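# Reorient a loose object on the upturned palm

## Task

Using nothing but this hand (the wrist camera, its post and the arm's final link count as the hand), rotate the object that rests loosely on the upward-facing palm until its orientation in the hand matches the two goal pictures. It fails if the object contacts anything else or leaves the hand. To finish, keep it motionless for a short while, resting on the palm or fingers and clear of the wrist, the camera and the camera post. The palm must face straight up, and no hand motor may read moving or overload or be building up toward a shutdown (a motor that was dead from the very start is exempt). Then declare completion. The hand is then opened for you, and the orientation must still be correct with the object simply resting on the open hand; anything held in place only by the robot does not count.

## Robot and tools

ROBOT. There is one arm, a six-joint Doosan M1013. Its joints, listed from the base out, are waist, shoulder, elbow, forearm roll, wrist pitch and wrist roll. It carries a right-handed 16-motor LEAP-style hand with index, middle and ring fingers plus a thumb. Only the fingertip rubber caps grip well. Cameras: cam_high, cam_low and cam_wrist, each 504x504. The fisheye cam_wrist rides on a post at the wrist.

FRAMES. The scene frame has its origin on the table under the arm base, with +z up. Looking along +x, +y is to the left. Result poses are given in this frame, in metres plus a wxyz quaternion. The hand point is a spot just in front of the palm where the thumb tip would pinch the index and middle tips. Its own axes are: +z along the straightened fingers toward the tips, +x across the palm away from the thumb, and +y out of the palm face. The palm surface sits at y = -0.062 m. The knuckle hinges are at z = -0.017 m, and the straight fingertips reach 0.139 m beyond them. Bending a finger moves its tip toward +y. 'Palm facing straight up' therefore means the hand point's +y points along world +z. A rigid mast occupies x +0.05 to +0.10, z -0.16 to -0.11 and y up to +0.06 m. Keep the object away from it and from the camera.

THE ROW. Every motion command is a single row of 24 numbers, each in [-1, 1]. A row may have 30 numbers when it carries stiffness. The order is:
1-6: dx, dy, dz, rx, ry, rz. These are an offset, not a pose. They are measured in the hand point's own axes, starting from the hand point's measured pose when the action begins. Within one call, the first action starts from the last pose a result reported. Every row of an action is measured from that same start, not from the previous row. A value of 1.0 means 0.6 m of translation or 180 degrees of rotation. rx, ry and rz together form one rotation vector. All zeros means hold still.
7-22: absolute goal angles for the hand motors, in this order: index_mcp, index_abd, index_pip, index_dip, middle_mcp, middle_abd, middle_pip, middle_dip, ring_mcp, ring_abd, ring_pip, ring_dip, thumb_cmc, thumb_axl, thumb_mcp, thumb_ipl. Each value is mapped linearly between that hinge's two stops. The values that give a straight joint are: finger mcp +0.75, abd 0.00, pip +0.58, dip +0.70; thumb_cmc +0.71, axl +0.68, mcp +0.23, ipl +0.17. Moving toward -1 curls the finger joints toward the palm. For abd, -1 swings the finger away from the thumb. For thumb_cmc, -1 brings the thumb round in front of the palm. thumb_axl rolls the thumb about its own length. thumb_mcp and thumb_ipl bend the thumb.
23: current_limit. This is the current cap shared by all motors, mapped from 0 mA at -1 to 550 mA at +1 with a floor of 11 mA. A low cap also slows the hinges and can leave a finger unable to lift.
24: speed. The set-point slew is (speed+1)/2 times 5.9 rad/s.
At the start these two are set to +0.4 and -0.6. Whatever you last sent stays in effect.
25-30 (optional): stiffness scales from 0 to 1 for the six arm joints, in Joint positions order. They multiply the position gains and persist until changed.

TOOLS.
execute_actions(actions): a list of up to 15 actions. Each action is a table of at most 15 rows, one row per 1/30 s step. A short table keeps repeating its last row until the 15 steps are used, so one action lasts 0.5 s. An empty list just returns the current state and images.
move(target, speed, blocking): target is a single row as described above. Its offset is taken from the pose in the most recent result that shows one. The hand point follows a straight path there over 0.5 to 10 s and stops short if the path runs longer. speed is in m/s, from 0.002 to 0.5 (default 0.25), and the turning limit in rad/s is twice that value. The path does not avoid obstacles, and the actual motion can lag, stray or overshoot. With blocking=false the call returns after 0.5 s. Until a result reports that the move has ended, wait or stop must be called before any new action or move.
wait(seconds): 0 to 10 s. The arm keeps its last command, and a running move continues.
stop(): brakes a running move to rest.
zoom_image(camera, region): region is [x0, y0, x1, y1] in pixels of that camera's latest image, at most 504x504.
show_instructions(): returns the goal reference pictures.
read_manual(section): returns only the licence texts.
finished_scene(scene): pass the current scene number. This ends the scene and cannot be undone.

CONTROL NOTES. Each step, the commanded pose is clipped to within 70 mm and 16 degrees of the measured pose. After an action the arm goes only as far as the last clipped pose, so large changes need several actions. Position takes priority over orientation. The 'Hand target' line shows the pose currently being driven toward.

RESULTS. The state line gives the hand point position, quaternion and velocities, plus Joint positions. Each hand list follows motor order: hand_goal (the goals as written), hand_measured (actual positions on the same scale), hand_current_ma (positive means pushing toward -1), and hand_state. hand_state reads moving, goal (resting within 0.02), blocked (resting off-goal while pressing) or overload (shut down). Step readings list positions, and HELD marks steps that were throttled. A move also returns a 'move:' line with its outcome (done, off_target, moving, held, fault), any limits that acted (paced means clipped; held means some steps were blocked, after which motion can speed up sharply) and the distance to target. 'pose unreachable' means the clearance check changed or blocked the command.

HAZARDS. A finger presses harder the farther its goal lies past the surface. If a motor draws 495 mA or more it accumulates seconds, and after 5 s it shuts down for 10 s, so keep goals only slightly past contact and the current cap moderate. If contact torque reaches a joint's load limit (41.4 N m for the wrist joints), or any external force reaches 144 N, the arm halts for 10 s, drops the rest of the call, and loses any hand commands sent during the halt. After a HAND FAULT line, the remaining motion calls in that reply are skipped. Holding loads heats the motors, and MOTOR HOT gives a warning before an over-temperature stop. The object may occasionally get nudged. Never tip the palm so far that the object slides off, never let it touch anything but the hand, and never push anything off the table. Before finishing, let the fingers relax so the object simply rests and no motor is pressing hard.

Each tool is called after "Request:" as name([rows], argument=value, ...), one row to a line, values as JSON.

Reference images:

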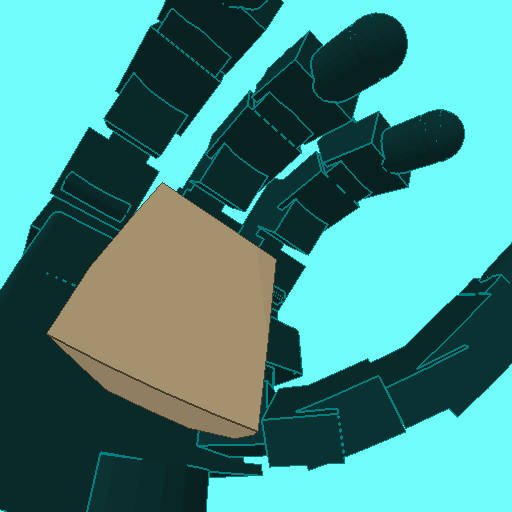

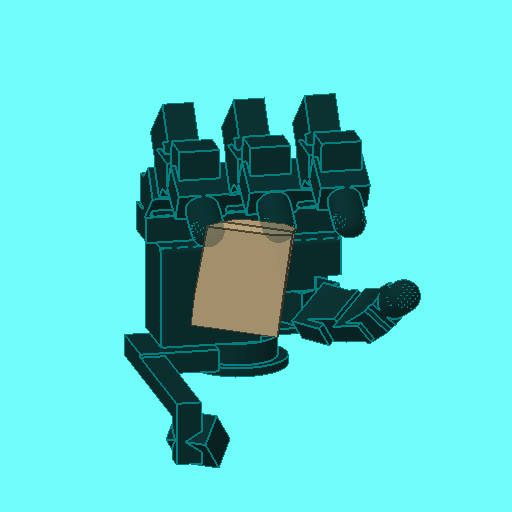

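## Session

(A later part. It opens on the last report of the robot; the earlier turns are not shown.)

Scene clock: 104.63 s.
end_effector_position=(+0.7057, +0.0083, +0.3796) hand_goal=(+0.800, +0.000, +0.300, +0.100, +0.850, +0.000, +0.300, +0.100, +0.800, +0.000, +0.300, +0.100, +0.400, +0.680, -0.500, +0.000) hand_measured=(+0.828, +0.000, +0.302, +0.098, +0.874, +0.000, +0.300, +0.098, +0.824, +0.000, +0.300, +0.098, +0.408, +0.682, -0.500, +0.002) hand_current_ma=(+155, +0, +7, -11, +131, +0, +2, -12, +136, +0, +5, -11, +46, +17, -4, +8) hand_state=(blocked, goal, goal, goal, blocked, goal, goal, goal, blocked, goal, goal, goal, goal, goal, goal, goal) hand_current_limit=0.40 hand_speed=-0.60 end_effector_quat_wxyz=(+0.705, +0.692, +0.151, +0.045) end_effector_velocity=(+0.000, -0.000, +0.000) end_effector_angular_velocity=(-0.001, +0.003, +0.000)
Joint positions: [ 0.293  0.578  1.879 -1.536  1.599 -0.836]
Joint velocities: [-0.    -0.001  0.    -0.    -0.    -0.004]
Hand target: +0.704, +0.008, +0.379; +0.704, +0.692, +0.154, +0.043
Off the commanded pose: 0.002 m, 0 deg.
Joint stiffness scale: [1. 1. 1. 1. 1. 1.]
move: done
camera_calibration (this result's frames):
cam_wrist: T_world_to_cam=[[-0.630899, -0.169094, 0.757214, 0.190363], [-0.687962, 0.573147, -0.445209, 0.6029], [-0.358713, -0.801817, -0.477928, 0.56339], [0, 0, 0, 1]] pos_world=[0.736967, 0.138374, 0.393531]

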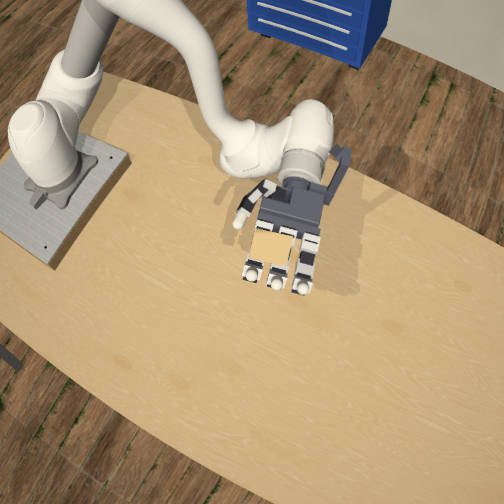

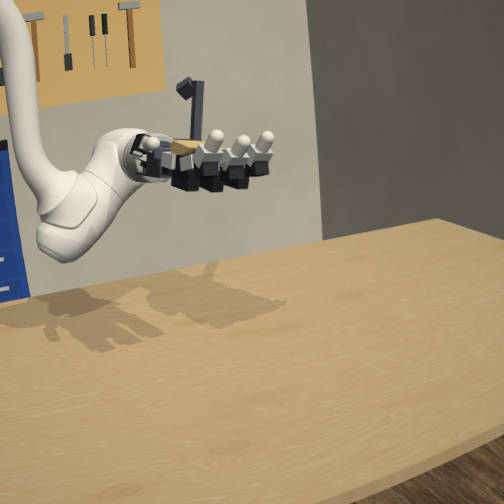

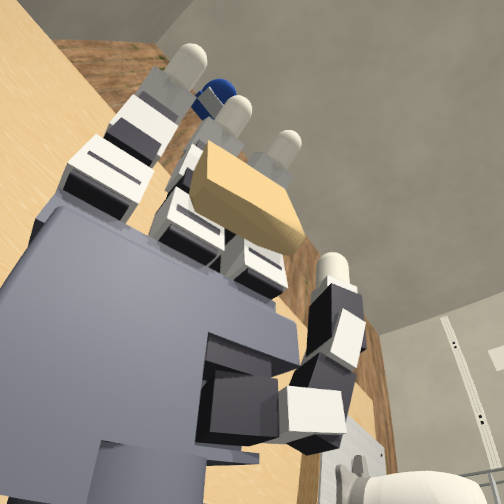

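Request:
move(target=[0,0,0,-0.1,0,0,0.72,0,0.5,0.3,0.72,0,0.5,0.3,0.72,0,0.5,0.3,0.25,0.68,-0.7,-0.1,0.4,-0.5], speed=0.1)

Request:
zoom_image(camera="cam_high", region=[200,130,400,330])

Scene clock: 114.43 s.
end_effector_position=(+0.7074, +0.0089, +0.3806) hand_goal=(+0.720, +0.000, +0.500, +0.300, +0.720, +0.000, +0.500, +0.300, +0.720, +0.000, +0.500, +0.300, +0.250, +0.680, -0.700, -0.100) hand_measured=(+0.754, +0.000, +0.500, +0.298, +0.746, +0.000, +0.500, +0.298, +0.744, +0.000, +0.500, +0.298, +0.268, +0.686, -0.628, -0.094) hand_current_ma=(+178, +0, +4, -11, +134, +0, +4, -11, +133, +0, +4, -11, +95, +34, +385, +46) hand_state=(blocked, goal, goal, goal, blocked, goal, goal, goal, blocked, goal, goal, goal, goal, goal, blocked, goal) hand_current_limit=0.40 hand_speed=-0.50 end_effector_quat_wxyz=(+0.802, +0.576, +0.143, +0.069) end_effector_velocity=(-0.000, -0.000, +0.001) end_effector_angular_velocity=(-0.009, -0.004, +0.002)
Joint positions: [ 0.239  0.663  1.914 -1.783  1.794 -0.736]
Joint velocities: [-0.002  0.001  0.001 -0.008  0.007  0.003]
Hand target: +0.706, +0.008, +0.380; +0.804, +0.573, +0.143, +0.068
Off the commanded pose: 0.002 m, 0 deg.
Joint stiffness scale: [1. 1. 1. 1. 1. 1.]
move: done
camera_calibration (this result's frames):
cam_wrist: T_world_to_cam=[[-0.690905, 0.0151684, 0.722787, 0.244707], [-0.664223, 0.381379, -0.642928, 0.664365], [-0.285408, -0.924294, -0.253422, 0.428757], [0, 0, 0, 1]] pos_world=[0.732727, 0.139211, 0.358924]

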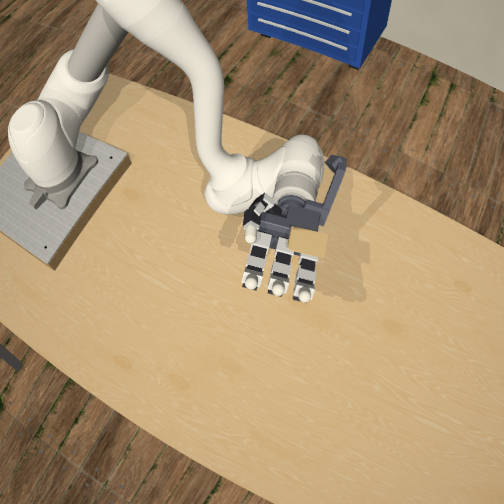

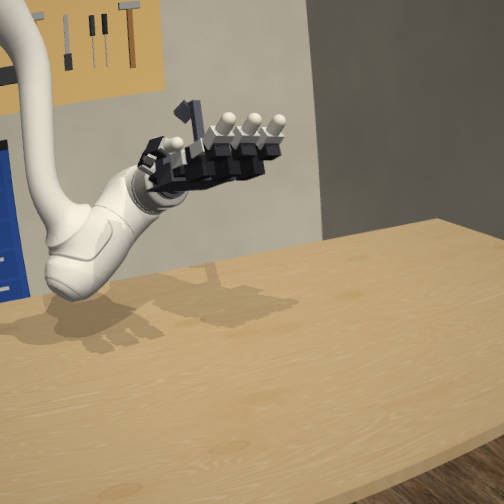

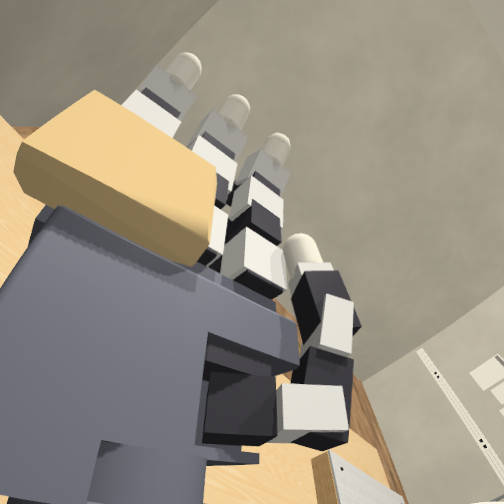

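Region (200, 130, 400, 330) of cam_high's 504x504 image, scaled by 2.520, with more detail than that image has.

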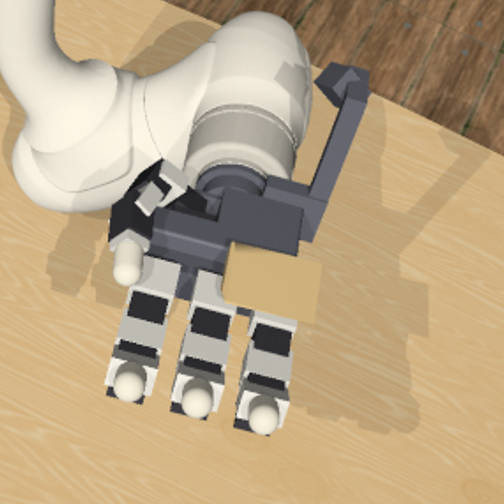

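Request:
move(target=[0,0,0,0.03,0,0.12,0.72,0,0.5,0.3,0.72,0,0.5,0.3,0.55,0,0.5,0.3,0.25,0.68,-0.6,-0.1,0.4,-0.3], speed=0.4)

Request:
zoom_image(camera="cam_high", region=[200,130,400,330])

Scene clock: 119.87 s.
end_effector_position=(+0.7062, +0.0083, +0.3798) hand_goal=(+0.720, +0.000, +0.500, +0.300, +0.720, +0.000, +0.500, +0.300, +0.550, +0.000, +0.500, +0.300, +0.250, +0.680, -0.600, -0.100) hand_measured=(+0.746, +0.000, +0.500, +0.298, +0.744, +0.000, +0.500, +0.298, +0.572, +0.000, +0.502, +0.298, +0.264, +0.686, -0.602, -0.098) hand_current_ma=(+142, +0, +4, -11, +132, +0, +4, -11, +131, +0, +5, -11, +69, +35, -11, +7) hand_state=(blocked, goal, goal, goal, blocked, goal, goal, goal, blocked, goal, goal, goal, goal, goal, goal, goal) hand_current_limit=0.40 hand_speed=-0.30 end_effector_quat_wxyz=(+0.750, +0.627, +0.038, +0.207) end_effector_velocity=(-0.000, -0.000, -0.001) end_effector_angular_velocity=(+0.005, -0.008, +0.003)
Joint positions: [ 0.262  0.653  1.85  -1.729  1.722 -0.436]
Joint velocities: [ 0.    -0.001 -0.     0.001 -0.002  0.009]
Hand target: +0.707, +0.009, +0.381; +0.747, +0.630, +0.035, +0.211
Off the commanded pose: 0.002 m, 1 deg.
Joint stiffness scale: [1. 1. 1. 1. 1. 1.]
move: done
camera_calibration (this result's frames):
cam_wrist: T_world_to_cam=[[-0.868292, -0.176447, 0.463611, 0.469739], [-0.488875, 0.462806, -0.739468, 0.575418], [-0.0840847, -0.868722, -0.488111, 0.374148], [0, 0, 0, 1]] pos_world=[0.720638, 0.141608, 0.390353]

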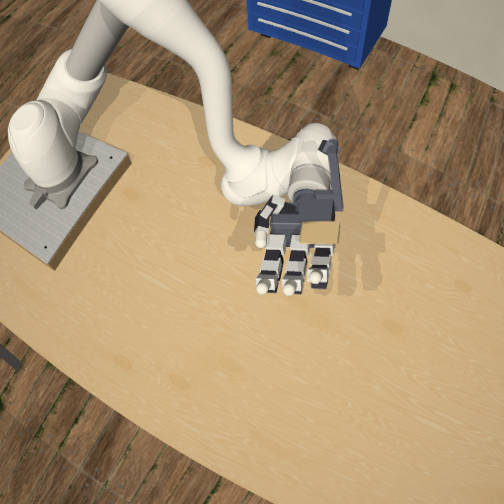

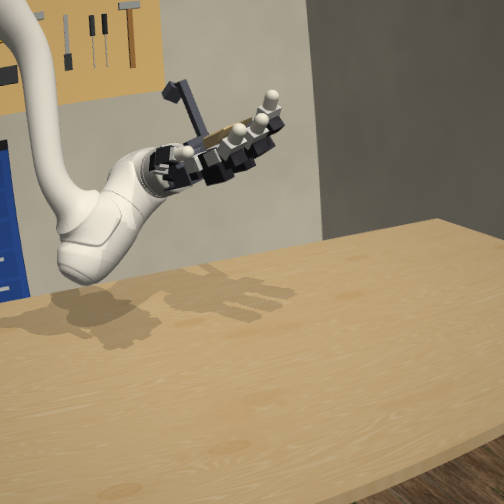

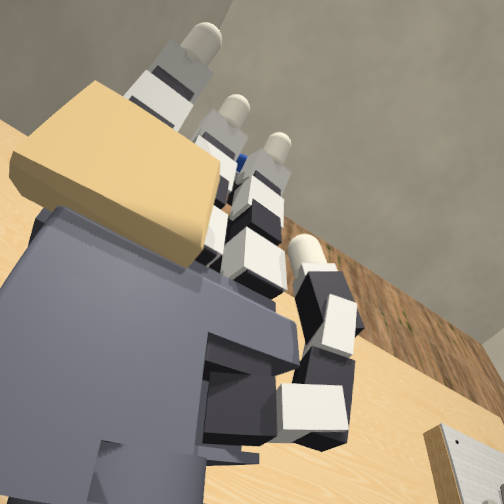

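Region (200, 130, 400, 330) of cam_high's 504x504 image, scaled by 2.520, with more detail than that image has.

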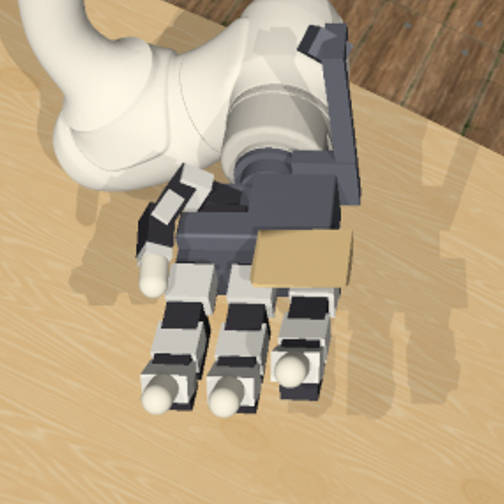

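Request:
move(target=[0,0,0,0.0,0,0.05,0.2,0,0.5,0.3,0.72,0,0.5,0.3,0.65,0,0.5,0.3,0.25,0.68,-0.5,-0.1,0.4,-0.3], speed=0.1)

Request:
zoom_image(camera="cam_high", region=[200,130,400,330])

Scene clock: 125.10 s.
end_effector_position=(+0.7042, +0.0066, +0.3803) hand_goal=(+0.200, +0.000, +0.500, +0.300, +0.720, +0.000, +0.500, +0.300, +0.650, +0.000, +0.500, +0.300, +0.250, +0.680, -0.500, -0.100) hand_measured=(+0.218, +0.000, +0.502, +0.298, +0.744, +0.000, +0.500, +0.298, +0.658, +0.000, +0.502, +0.298, +0.264, +0.686, -0.504, -0.100) hand_current_ma=(+100, +0, +5, -11, +132, +0, +4, -11, +51, +0, +6, -11, +69, +35, -22, +7) hand_state=(goal, goal, goal, goal, blocked, goal, goal, goal, goal, goal, goal, goal, goal, goal, goal, goal) hand_current_limit=0.40 hand_speed=-0.30 end_effector_quat_wxyz=(+0.733, +0.628, -0.011, +0.262) end_effector_velocity=(-0.000, -0.000, -0.000) end_effector_angular_velocity=(+0.003, -0.010, +0.001)
Joint positions: [ 0.263  0.653  1.828 -1.729  1.722 -0.307]
Joint velocities: [-0.     0.001 -0.002  0.     0.001  0.01 ]
Hand target: +0.706, +0.008, +0.380; +0.732, +0.628, -0.012, +0.265
Off the commanded pose: 0.003 m, 0 deg.
Joint stiffness scale: [1. 1. 1. 1. 1. 1.]
move: done
camera_calibration (this result's frames):
cam_wrist: T_world_to_cam=[[-0.918272, -0.220323, 0.328991, 0.554155], [-0.395778, 0.486175, -0.779098, 0.524955], [0.011706, -0.845631, -0.533639, 0.322402], [0, 0, 0, 1]] pos_world=[0.712856, 0.139506, 0.398726]

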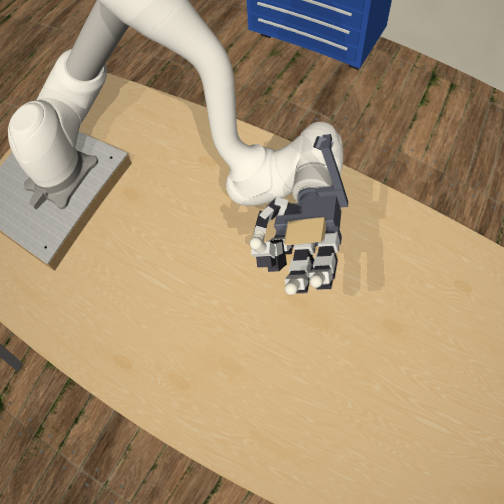

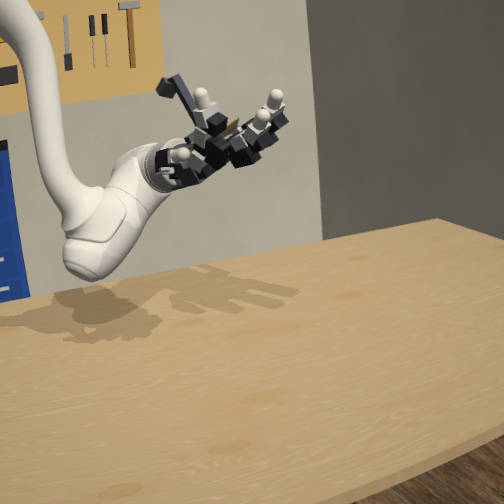

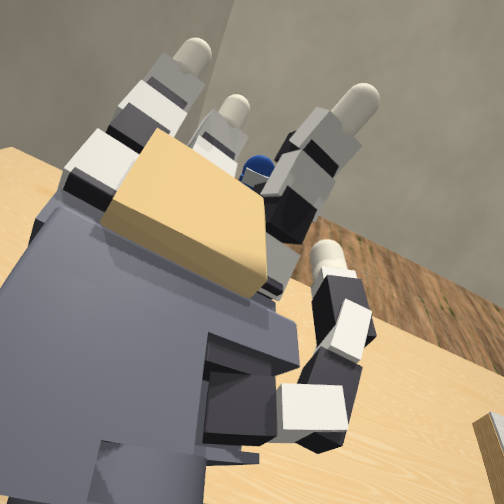

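Region (200, 130, 400, 330) of cam_high's 504x504 image, scaled by 2.520, with more detail than that image has.

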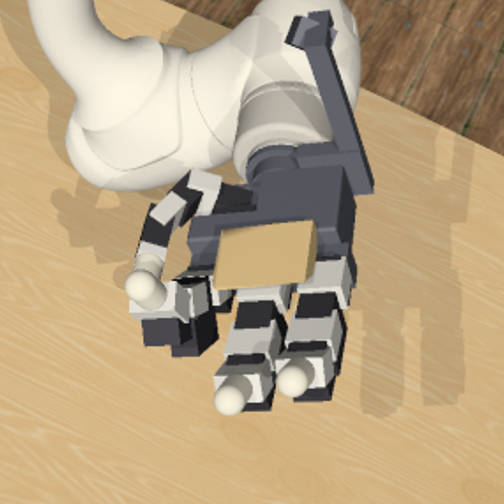

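Now raise the ring finger to push that end onto the palm.

Request:
execute_actions([
  [[0,0,0,0,0,0,0.2,0,0.5,0.3,0.72,0,0.5,0.3,-0.2,0.2,0.5,0.3,0.25,0.68,-0.5,-0.1,0.4,-0.6]],
  [[0,0,0,0,0,0,0.2,0,0.5,0.3,0.72,0,0.5,0.3,-0.2,0.2,0.5,0.3,0.25,0.68,-0.5,-0.1,0.4,-0.6]],
  [[0,0,0,0,0,0,0.2,0,0.5,0.3,0.72,0,0.5,0.3,-0.2,0.2,0.5,0.3,0.25,0.68,-0.5,-0.1,0.4,-0.6]],
])

Request:
zoom_image(camera="cam_high", region=[200,130,400,330])

Scene clock: 133.33 s.
end_effector_position=(+0.7042, +0.0066, +0.3802) hand_goal=(+0.200, +0.000, +0.500, +0.300, +0.720, +0.000, +0.500, +0.300, -0.200, +0.200, +0.500, +0.300, +0.250, +0.680, -0.500, -0.100) hand_measured=(+0.218, +0.000, +0.502, +0.298, +0.744, +0.000, +0.500, +0.298, -0.192, +0.200, +0.502, +0.298, +0.264, +0.686, -0.504, -0.100) hand_current_ma=(+100, +0, +5, -11, +132, +0, +4, -11, +46, -1, +6, -11, +69, +35, -23, +7) hand_state=(goal, goal, goal, goal, blocked, goal, goal, goal, goal, goal, goal, goal, goal, goal, goal, goal) hand_current_limit=0.40 hand_speed=-0.60 end_effector_quat_wxyz=(+0.733, +0.628, -0.011, +0.262) end_effector_velocity=(-0.000, -0.000, -0.000) end_effector_angular_velocity=(+0.000, -0.001, +0.000)
Joint positions: [ 0.263  0.653  1.828 -1.729  1.722 -0.306]
Joint velocities: [-0.    -0.     0.    -0.     0.     0.001]
Hand target: +0.704, +0.007, +0.380; +0.733, +0.628, -0.011, +0.262
Off the commanded pose: 0.000 m, 0 deg.
Joint stiffness scale: [1. 1. 1. 1. 1. 1.]
Step readings (end_effector_position; steps 1 to 15: 1st action; 16 to 30: 2nd action; 31 to 45: 3rd action):
0: (+0.7042, +0.0066, +0.3802)
1: (+0.7042, +0.0066, +0.3802)
2: (+0.7042, +0.0066, +0.3802)
4: (+0.7042, +0.0066, +0.3802)
8: (+0.7042, +0.0066, +0.3802)
15: (+0.7042, +0.0066, +0.3802)
16: (+0.7042, +0.0066, +0.3802)
17: (+0.7042, +0.0066, +0.3802)
19: (+0.7042, +0.0066, +0.3802)
23: (+0.7042, +0.0066, +0.3802)
30: (+0.7042, +0.0066, +0.3802)
31: (+0.7042, +0.0066, +0.3802)
32: (+0.7042, +0.0066, +0.3802)
34: (+0.7042, +0.0066, +0.3802)
38: (+0.7042, +0.0066, +0.3802)
45: end_effector_position above
camera_calibration (this result's frames):
cam_wrist: T_world_to_cam=[[-0.918498, -0.220578, 0.328187, 0.55461], [-0.395234, 0.486315, -0.779287, 0.524619], [0.0122918, -0.845484, -0.533859, 0.32205], [0, 0, 0, 1]] pos_world=[0.712797, 0.139494, 0.398742]

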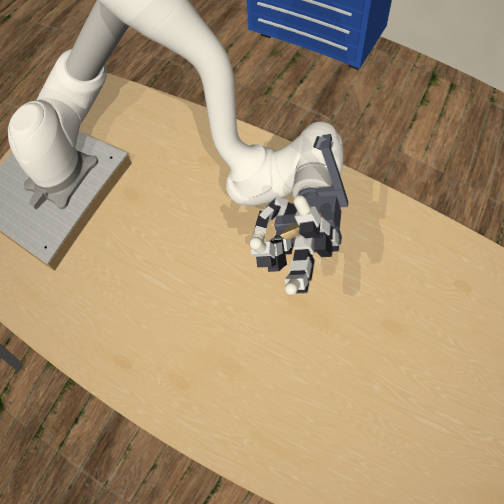

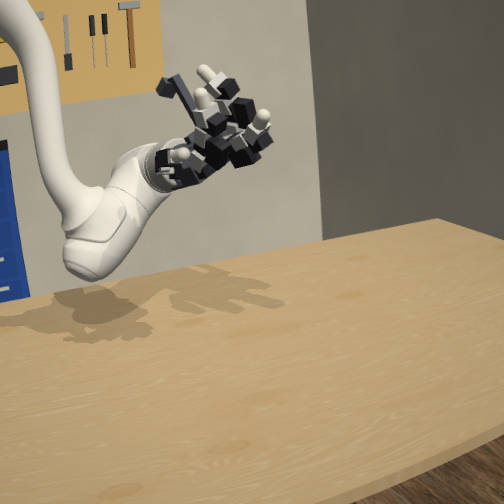

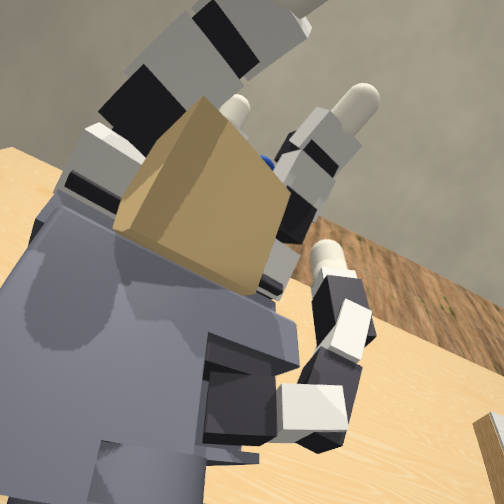

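Region (200, 130, 400, 330) of cam_high's 504x504 image, scaled by 2.520, with more detail than that image has.

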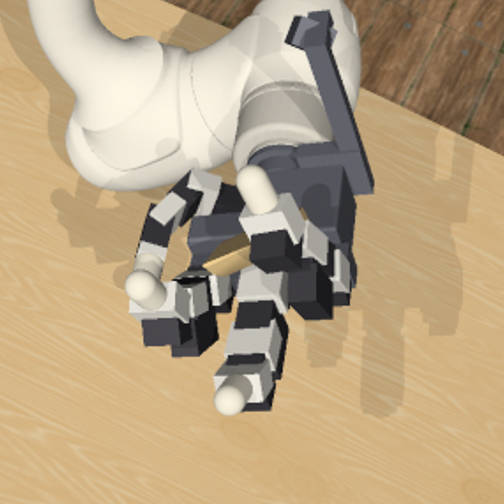

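Request:
move(target=[0,0,0,0.14,0,-0.12,0.75,0,0.5,0.0,0.75,0,0.5,0.0,0.1,0,0.5,0.3,0.25,0.68,-0.6,-0.1,0.4,-0.6], speed=0.15)

Request:
zoom_image(camera="cam_high", region=[200,130,400,330])

Scene clock: 141.63 s.
end_effector_position=(+0.7053, +0.0058, +0.3824) hand_goal=(+0.750, +0.000, +0.500, +0.000, +0.750, +0.000, +0.500, +0.000, +0.100, +0.000, +0.500, +0.300, +0.250, +0.680, -0.600, -0.100) hand_measured=(+0.760, +0.000, +0.502, +0.004, +0.760, +0.000, +0.500, +0.004, +0.108, +0.004, +0.502, +0.298, +0.264, +0.688, -0.600, -0.098) hand_current_ma=(+58, +0, +5, +16, +54, +0, +4, +17, +47, +15, +6, -11, +69, +51, -6, +9) hand_state=(goal, goal, goal, goal, goal, goal, goal, goal, goal, goal, goal, goal, goal, goal, goal, goal) hand_current_limit=0.40 hand_speed=-0.60 end_effector_quat_wxyz=(+0.618, +0.761, +0.159, +0.119) end_effector_velocity=(-0.000, -0.000, -0.000) end_effector_angular_velocity=(+0.003, +0.011, -0.000)
Joint positions: [ 0.31   0.482  1.898 -1.466  1.384 -0.793]
Joint velocities: [ 0.    -0.002  0.     0.007 -0.004 -0.011]
Hand target: +0.704, +0.007, +0.380; +0.615, +0.763, +0.163, +0.117
Off the commanded pose: 0.003 m, 1 deg.
Joint stiffness scale: [1. 1. 1. 1. 1. 1.]
move: done
camera_calibration (this result's frames):
cam_wrist: T_world_to_cam=[[-0.643383, -0.403756, 0.650415, 0.238548], [-0.724437, 0.59577, -0.34677, 0.593265], [-0.247488, -0.69429, -0.675804, 0.559222], [0, 0, 0, 1]] pos_world=[0.721662, 0.131127, 0.428495]

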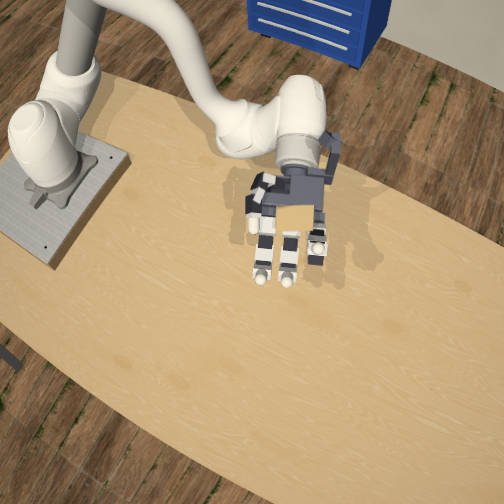

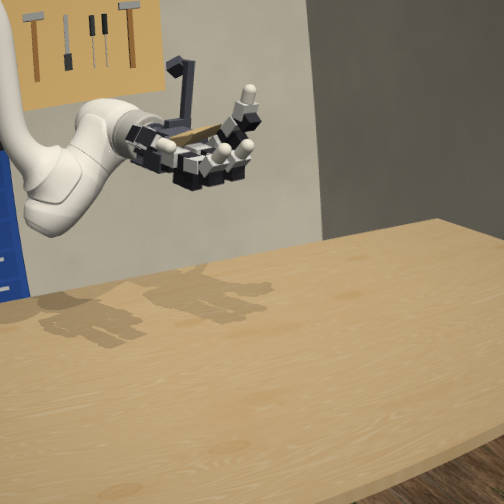

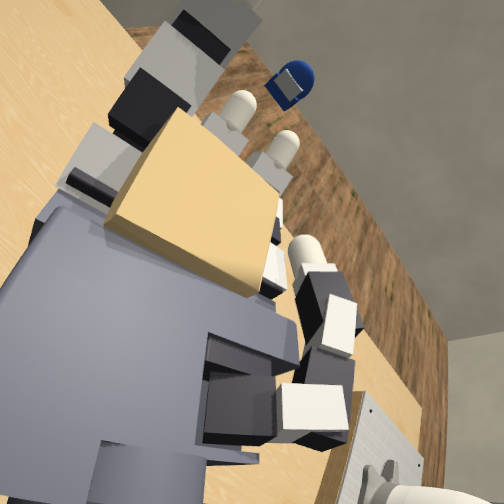

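Region (200, 130, 400, 330) of cam_high's 504x504 image, scaled by 2.520, with more detail than that image has.

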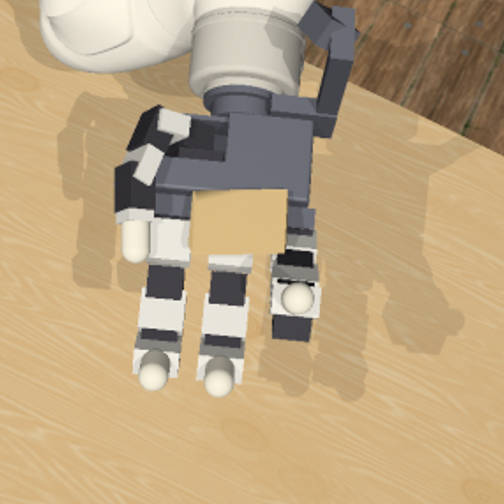

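Request:
move(target=[0,0,0,0.05,0,-0.05,0.75,0,0.4,-0.2,0.75,0,0.4,-0.2,0.1,0,0.5,0.3,0.25,0.68,-0.6,-0.1,0.4,-0.6], speed=0.1)

Request:
zoom_image(camera="cam_high", region=[200,130,400,330])

Scene clock: 147.37 s.
end_effector_position=(+0.7051, +0.0045, +0.3832) hand_goal=(+0.750, +0.000, +0.400, -0.200, +0.750, +0.000, +0.400, -0.200, +0.100, +0.000, +0.500, +0.300, +0.250, +0.680, -0.600, -0.100) hand_measured=(+0.760, +0.000, +0.408, -0.196, +0.760, +0.000, +0.408, -0.196, +0.108, +0.002, +0.502, +0.298, +0.264, +0.688, -0.602, -0.098) hand_current_ma=(+58, +0, +44, +17, +54, +0, +42, +17, +51, +11, +6, -11, +68, +51, -10, +8) hand_state=(goal, goal, goal, goal, goal, goal, goal, goal, goal, goal, goal, goal, goal, goal, goal, goal) hand_current_limit=0.40 hand_speed=-0.60 end_effector_quat_wxyz=(+0.567, +0.790, +0.225, +0.056) end_effector_velocity=(-0.000, +0.000, -0.001) end_effector_angular_velocity=(+0.004, +0.010, +0.001)
Joint positions: [ 0.311  0.426  1.898 -1.328  1.307 -1.033]
Joint velocities: [ 0.    -0.002 -0.     0.008 -0.003 -0.011]
Hand target: +0.705, +0.006, +0.382; +0.564, +0.792, +0.227, +0.057
Off the commanded pose: 0.002 m, 1 deg.
Joint stiffness scale: [1. 1. 1. 1. 1. 1.]
move: done
camera_calibration (this result's frames):
cam_wrist: T_world_to_cam=[[-0.494351, -0.472453, 0.729661, 0.10224], [-0.788796, 0.59653, -0.148164, 0.563455], [-0.365264, -0.648799, -0.667564, 0.638475], [0, 0, 0, 1]] pos_world=[0.728206, 0.126428, 0.435106]

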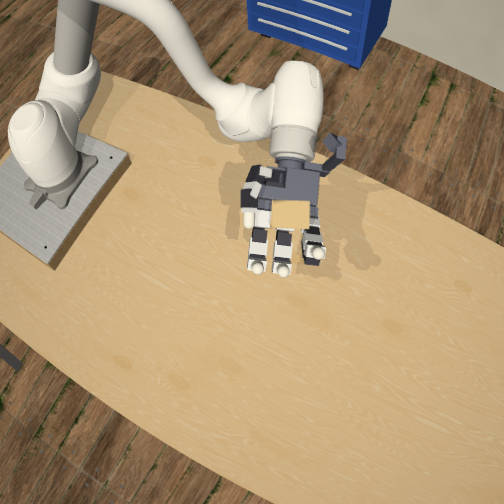

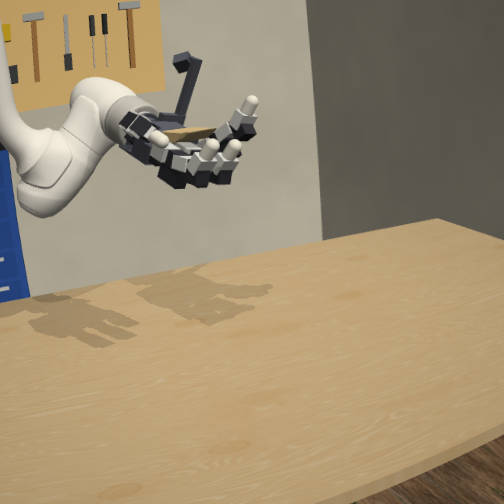

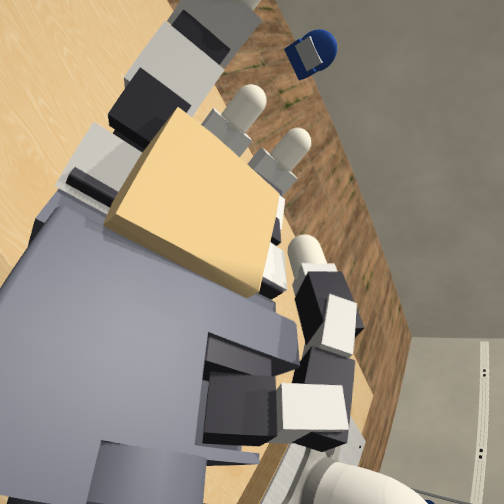

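Region (200, 130, 400, 330) of cam_high's 504x504 image, scaled by 2.520, with more detail than that image has.

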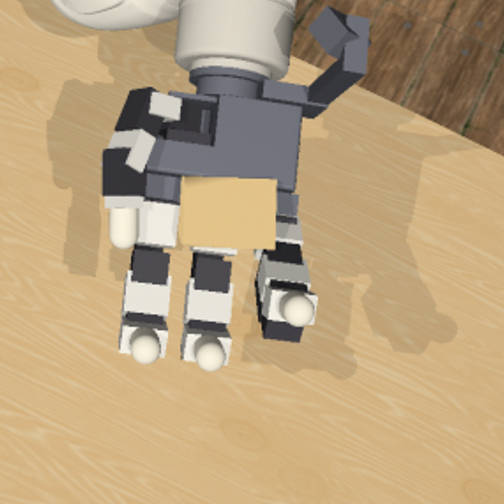

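Drop index/middle knuckles a bit.

Request:
execute_actions([
  [[0,0,0,0,0,0,0.9,0,0.25,-0.3,0.9,0,0.25,-0.3,0.1,0,0.5,0.3,0.25,0.68,-0.6,-0.1,0.4,-0.7]],
  [[0,0,0,0,0,0,0.9,0,0.25,-0.3,0.9,0,0.25,-0.3,0.1,0,0.5,0.3,0.25,0.68,-0.6,-0.1,0.4,-0.7]],
])

Request:
zoom_image(camera="cam_high", region=[200,130,400,330])

Scene clock: 163.70 s.
end_effector_position=(+0.7051, +0.0045, +0.3831) hand_goal=(+0.900, +0.000, +0.250, -0.300, +0.900, +0.000, +0.250, -0.300, +0.100, +0.000, +0.500, +0.300, +0.250, +0.680, -0.600, -0.100) hand_measured=(+0.908, +0.000, +0.258, -0.296, +0.908, +0.000, +0.258, -0.296, +0.108, +0.002, +0.502, +0.298, +0.264, +0.688, -0.602, -0.098) hand_current_ma=(+43, +0, +45, +17, +39, +0, +43, +17, +51, +11, +6, -11, +68, +51, -10, +8) hand_state=(goal, goal, goal, goal, goal, goal, goal, goal, goal, goal, goal, goal, goal, goal, goal, goal) hand_current_limit=0.40 hand_speed=-0.70 end_effector_quat_wxyz=(+0.567, +0.790, +0.225, +0.056) end_effector_velocity=(-0.000, +0.000, -0.000) end_effector_angular_velocity=(-0.000, +0.000, +0.000)
Joint positions: [ 0.311  0.426  1.898 -1.327  1.307 -1.035]
Joint velocities: [ 0.  0.  0. -0.  0.  0.]
Hand target: +0.705, +0.005, +0.383; +0.567, +0.790, +0.225, +0.056
Off the commanded pose: 0.000 m, 0 deg.
Joint stiffness scale: [1. 1. 1. 1. 1. 1.]
Step readings (end_effector_position; steps 1 to 15: 1st action; 16 to 30: 2nd action):
0: (+0.7051, +0.0045, +0.3831)
1: (+0.7051, +0.0045, +0.3831)
2: (+0.7051, +0.0045, +0.3831)
4: (+0.7051, +0.0045, +0.3831)
8: (+0.7051, +0.0045, +0.3831)
15: (+0.7051, +0.0045, +0.3831)
16: (+0.7051, +0.0045, +0.3831)
17: (+0.7051, +0.0045, +0.3831)
19: (+0.7051, +0.0045, +0.3831)
23: (+0.7051, +0.0045, +0.3831)
30: end_effector_position above
camera_calibration (this result's frames):
cam_wrist: T_world_to_cam=[[-0.493469, -0.472737, 0.730074, 0.101549], [-0.789023, 0.596502, -0.147067, 0.563174], [-0.365966, -0.648618, -0.667356, 0.638814], [0, 0, 0, 1]] pos_world=[0.728253, 0.126418, 0.435002]

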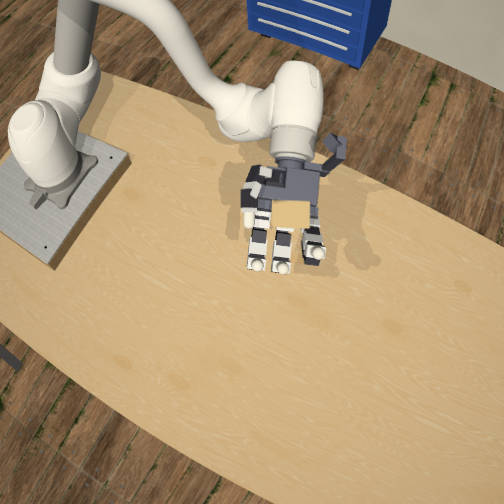

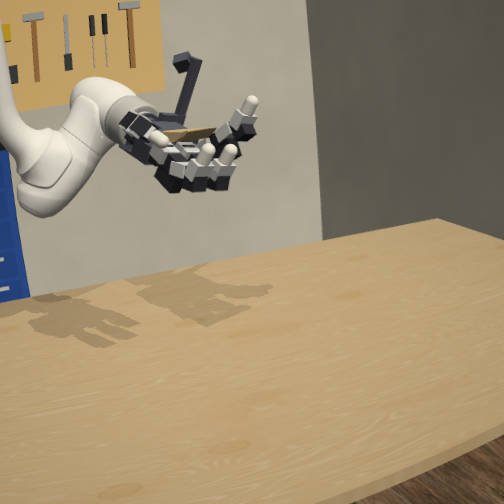

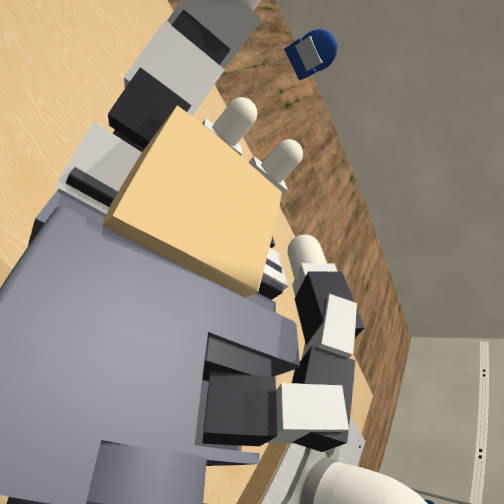

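Region (200, 130, 400, 330) of cam_high's 504x504 image, scaled by 2.520, with more detail than that image has.

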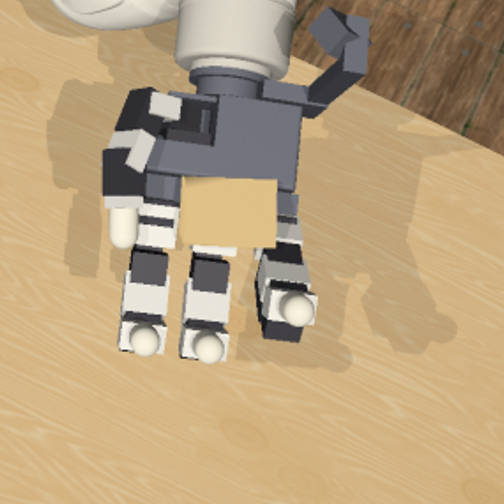

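Request:
execute_actions([
  [[0,0,0,0,0,0,0.9,0,0.25,-0.3,0.9,0,0.25,-0.3,0.1,0,0.5,0.3,-0.5,0.68,-0.2,-0.9,0.4,-0.2]],
  [[0,0,0,0,0,0,0.9,0,0.25,-0.3,0.9,0,0.25,-0.3,0.1,0,0.5,0.3,-0.5,0.68,-0.2,-0.9,0.4,-0.2]],
  [[0,0,0,0,0,0,0.9,0,0.25,-0.3,0.9,0,0.25,-0.3,0.1,0,0.5,0.3,-0.5,0.68,-0.6,-0.9,0.4,-0.5]],
  [[0,0,0,0,0,0,0.9,0,0.25,-0.3,0.9,0,0.25,-0.3,0.1,0,0.5,0.3,-0.5,0.68,-0.6,-0.9,0.4,-0.5]],
])

Request:
zoom_image(camera="cam_high", region=[200,130,400,330])

Scene clock: 174.57 s.
end_effector_position=(+0.7051, +0.0045, +0.3831) hand_goal=(+0.900, +0.000, +0.250, -0.300, +0.900, +0.000, +0.250, -0.300, +0.100, +0.000, +0.500, +0.300, -0.500, +0.680, -0.600, -0.900) hand_measured=(+0.908, +0.000, +0.258, -0.296, +0.908, +0.000, +0.258, -0.296, +0.108, +0.002, +0.502, +0.298, -0.498, +0.682, -0.356, -0.896) hand_current_ma=(+43, +0, +44, +17, +39, +0, +43, +17, +51, +11, +6, -11, +10, +11, +385, +33) hand_state=(goal, goal, goal, goal, goal, goal, goal, goal, goal, goal, goal, goal, goal, goal, blocked, goal) hand_current_limit=0.40 hand_speed=-0.50 end_effector_quat_wxyz=(+0.567, +0.790, +0.225, +0.056) end_effector_velocity=(+0.000, -0.000, +0.000) end_effector_angular_velocity=(-0.000, +0.000, -0.000)
Joint positions: [ 0.311  0.426  1.898 -1.327  1.307 -1.035]
Joint velocities: [-0.  0. -0.  0.  0. -0.]
Hand target: +0.705, +0.005, +0.383; +0.567, +0.790, +0.225, +0.056
Off the commanded pose: 0.000 m, 0 deg.
Joint stiffness scale: [1. 1. 1. 1. 1. 1.]
Step readings (end_effector_position; steps 1 to 15: 1st action; 16 to 30: 2nd action; 31 to 45: 3rd action; 46 to 60: 4th action):
0: (+0.7051, +0.0045, +0.3831)
1: (+0.7051, +0.0045, +0.3831)
2: (+0.7051, +0.0045, +0.3831)
4: (+0.7051, +0.0045, +0.3831)
8: (+0.7051, +0.0045, +0.3831)
15: (+0.7051, +0.0045, +0.3831)
16: (+0.7051, +0.0045, +0.3831)
17: (+0.7051, +0.0045, +0.3831)
19: (+0.7051, +0.0045, +0.3831)
23: (+0.7051, +0.0045, +0.3831)
30: (+0.7051, +0.0045, +0.3831)
31: (+0.7051, +0.0045, +0.3831)
32: (+0.7051, +0.0045, +0.3831)
34: (+0.7051, +0.0045, +0.3831)
38: (+0.7051, +0.0045, +0.3831)
45: (+0.7051, +0.0045, +0.3831)
46: (+0.7051, +0.0045, +0.3831)
47: (+0.7051, +0.0045, +0.3831)
49: (+0.7051, +0.0045, +0.3831)
53: (+0.7051, +0.0045, +0.3831)
60: end_effector_position above
camera_calibration (this result's frames):
cam_wrist: T_world_to_cam=[[-0.493469, -0.472737, 0.730074, 0.101549], [-0.789023, 0.596502, -0.147067, 0.563174], [-0.365967, -0.648618, -0.667356, 0.638814], [0, 0, 0, 1]] pos_world=[0.728253, 0.126418, 0.435002]

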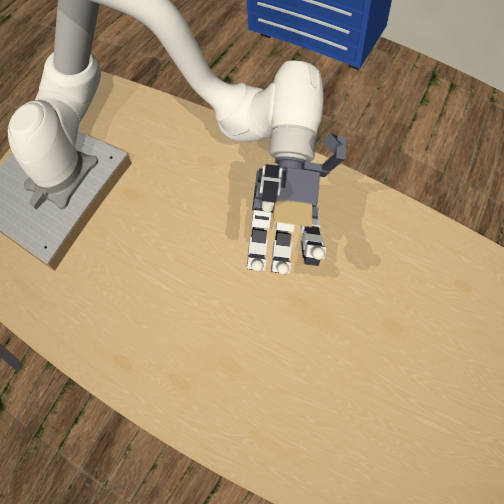

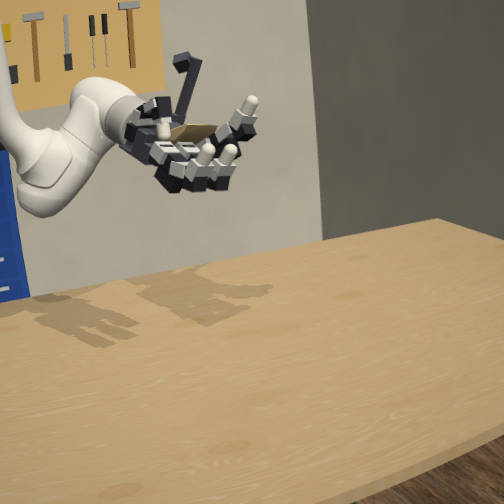

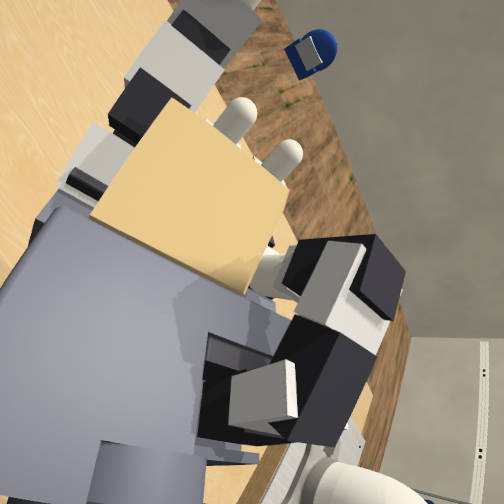

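Region (200, 130, 400, 330) of cam_high's 504x504 image, scaled by 2.520, with more detail than that image has.

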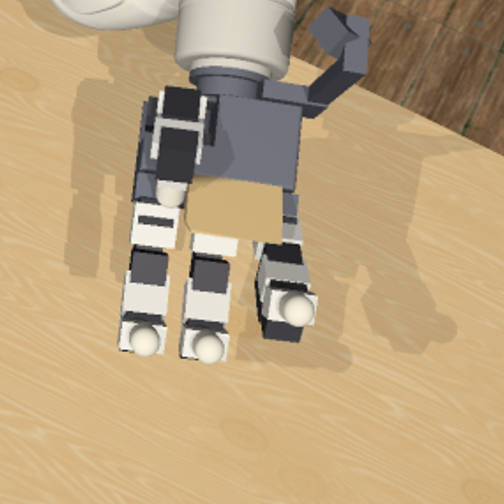

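Request:
execute_actions([
  [[0,0,0,0,0,0,0.9,0,0.25,-0.3,0.9,0,0.25,-0.3,0.1,0,0.5,0.3,-0.5,0.68,-0.05,-0.9,0.4,-0.2]],
  [[0,0,0,0,0,0,0.9,0,0.25,-0.3,0.9,0,0.25,-0.3,0.1,0,0.5,0.3,-0.5,0.4,-0.05,-1,0.4,-0.4]],
  [[0,0,0,0,0,0,0.9,0,0.25,-0.3,0.9,0,0.25,-0.3,0.1,0,0.5,0.3,-0.5,0.4,-0.4,-1,0.4,-0.5]],
  [[0,0,0,0,0,0,0.9,0,0.25,-0.3,0.9,0,0.25,-0.3,0.1,0,0.5,0.3,-0.5,0.45,-0.75,-0.4,0.4,-0.6]],
  [[0,0,0,0,0,0,0.9,0,0.25,-0.3,0.9,0,0.25,-0.3,0.1,0,0.5,0.3,-0.5,0.45,-0.75,-0.4,0.4,-0.6]],
])

Request:
zoom_image(camera="cam_high", region=[200,130,400,330])

Scene clock: 186.57 s.
end_effector_position=(+0.7051, +0.0045, +0.3831) hand_goal=(+0.900, +0.000, +0.250, -0.300, +0.900, +0.000, +0.250, -0.300, +0.100, +0.000, +0.500, +0.300, -0.500, +0.450, -0.750, -0.400) hand_measured=(+0.908, +0.000, +0.258, -0.296, +0.908, +0.000, +0.258, -0.296, +0.112, +0.002, +0.502, +0.298, -0.484, +0.464, -0.452, -0.390) hand_current_ma=(+43, +0, +44, +17, +44, +0, +43, +17, +71, +7, +6, -11, +87, +87, +385, +76) hand_state=(goal, goal, goal, goal, goal, goal, goal, goal, goal, goal, goal, goal, goal, goal, moving, moving) hand_current_limit=0.40 hand_speed=-0.60 end_effector_quat_wxyz=(+0.567, +0.790, +0.225, +0.056) end_effector_velocity=(-0.000, -0.000, +0.001) end_effector_angular_velocity=(+0.000, -0.002, -0.001)
Joint positions: [ 0.311  0.426  1.898 -1.327  1.307 -1.035]
Joint velocities: [-0.    -0.    -0.     0.     0.001  0.001]
Hand target: +0.705, +0.005, +0.383; +0.567, +0.790, +0.225, +0.056
Off the commanded pose: 0.000 m, 0 deg.
Joint stiffness scale: [1. 1. 1. 1. 1. 1.]
Step readings (end_effector_position; steps 1 to 15: 1st action; 16 to 30: 2nd action; 31 to 45: 3rd action; 46 to 60: 4th action; 61 to 75: 5th action):
0: (+0.7051, +0.0045, +0.3831)
1: (+0.7051, +0.0045, +0.3831)
2: (+0.7051, +0.0045, +0.3831)
4: (+0.7051, +0.0045, +0.3831)
8: (+0.7051, +0.0045, +0.3831)
15: (+0.7051, +0.0045, +0.3831)
16: (+0.7051, +0.0045, +0.3831)
17: (+0.7051, +0.0045, +0.3831)
19: (+0.7051, +0.0045, +0.3831)
23: (+0.7051, +0.0045, +0.3831)
30: (+0.7051, +0.0045, +0.3831)
31: (+0.7051, +0.0045, +0.3831)
32: (+0.7051, +0.0045, +0.3831)
34: (+0.7051, +0.0045, +0.3831)
38: (+0.7051, +0.0045, +0.3831)
45: (+0.7051, +0.0045, +0.3831)
46: (+0.7051, +0.0045, +0.3831)
47: (+0.7051, +0.0045, +0.3831)
49: (+0.7051, +0.0045, +0.3831)
53: (+0.7051, +0.0045, +0.3831)
60: (+0.7051, +0.0045, +0.3831)
61: (+0.7051, +0.0045, +0.3831)
62: (+0.7051, +0.0045, +0.3831)
64: (+0.7051, +0.0045, +0.3831)
68: (+0.7051, +0.0045, +0.3831)
75: end_effector_position above
camera_calibration (this result's frames):
cam_wrist: T_world_to_cam=[[-0.493469, -0.472737, 0.730074, 0.101549], [-0.789023, 0.596502, -0.147067, 0.563174], [-0.365967, -0.648618, -0.667356, 0.638814], [0, 0, 0, 1]] pos_world=[0.728253, 0.126418, 0.435002]

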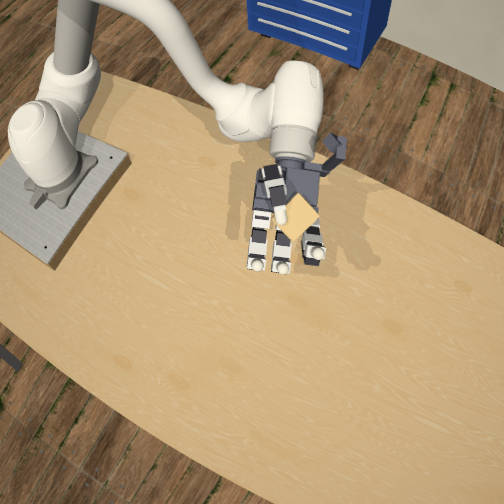

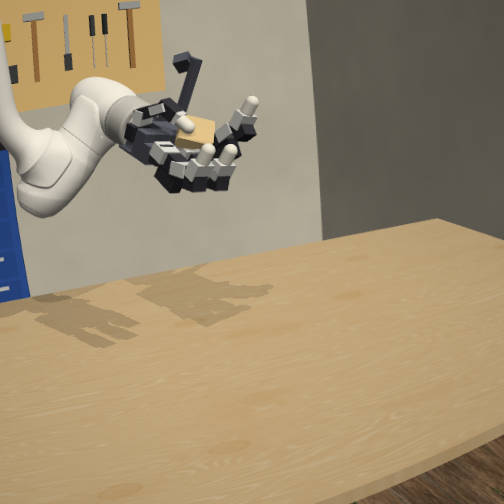

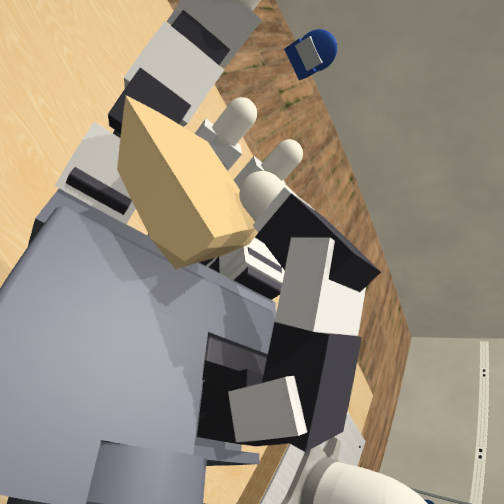

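Region (200, 130, 400, 330) of cam_high's 504x504 image, scaled by 2.520, with more detail than that image has.

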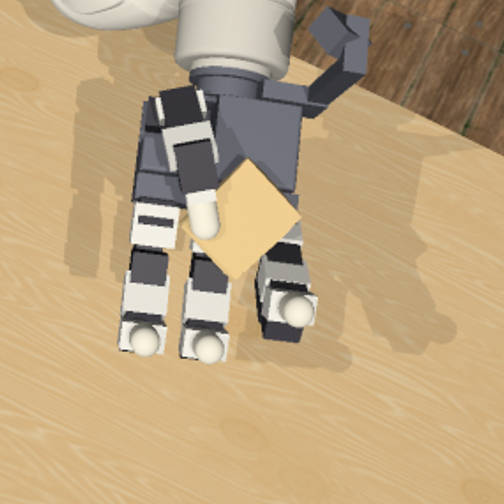

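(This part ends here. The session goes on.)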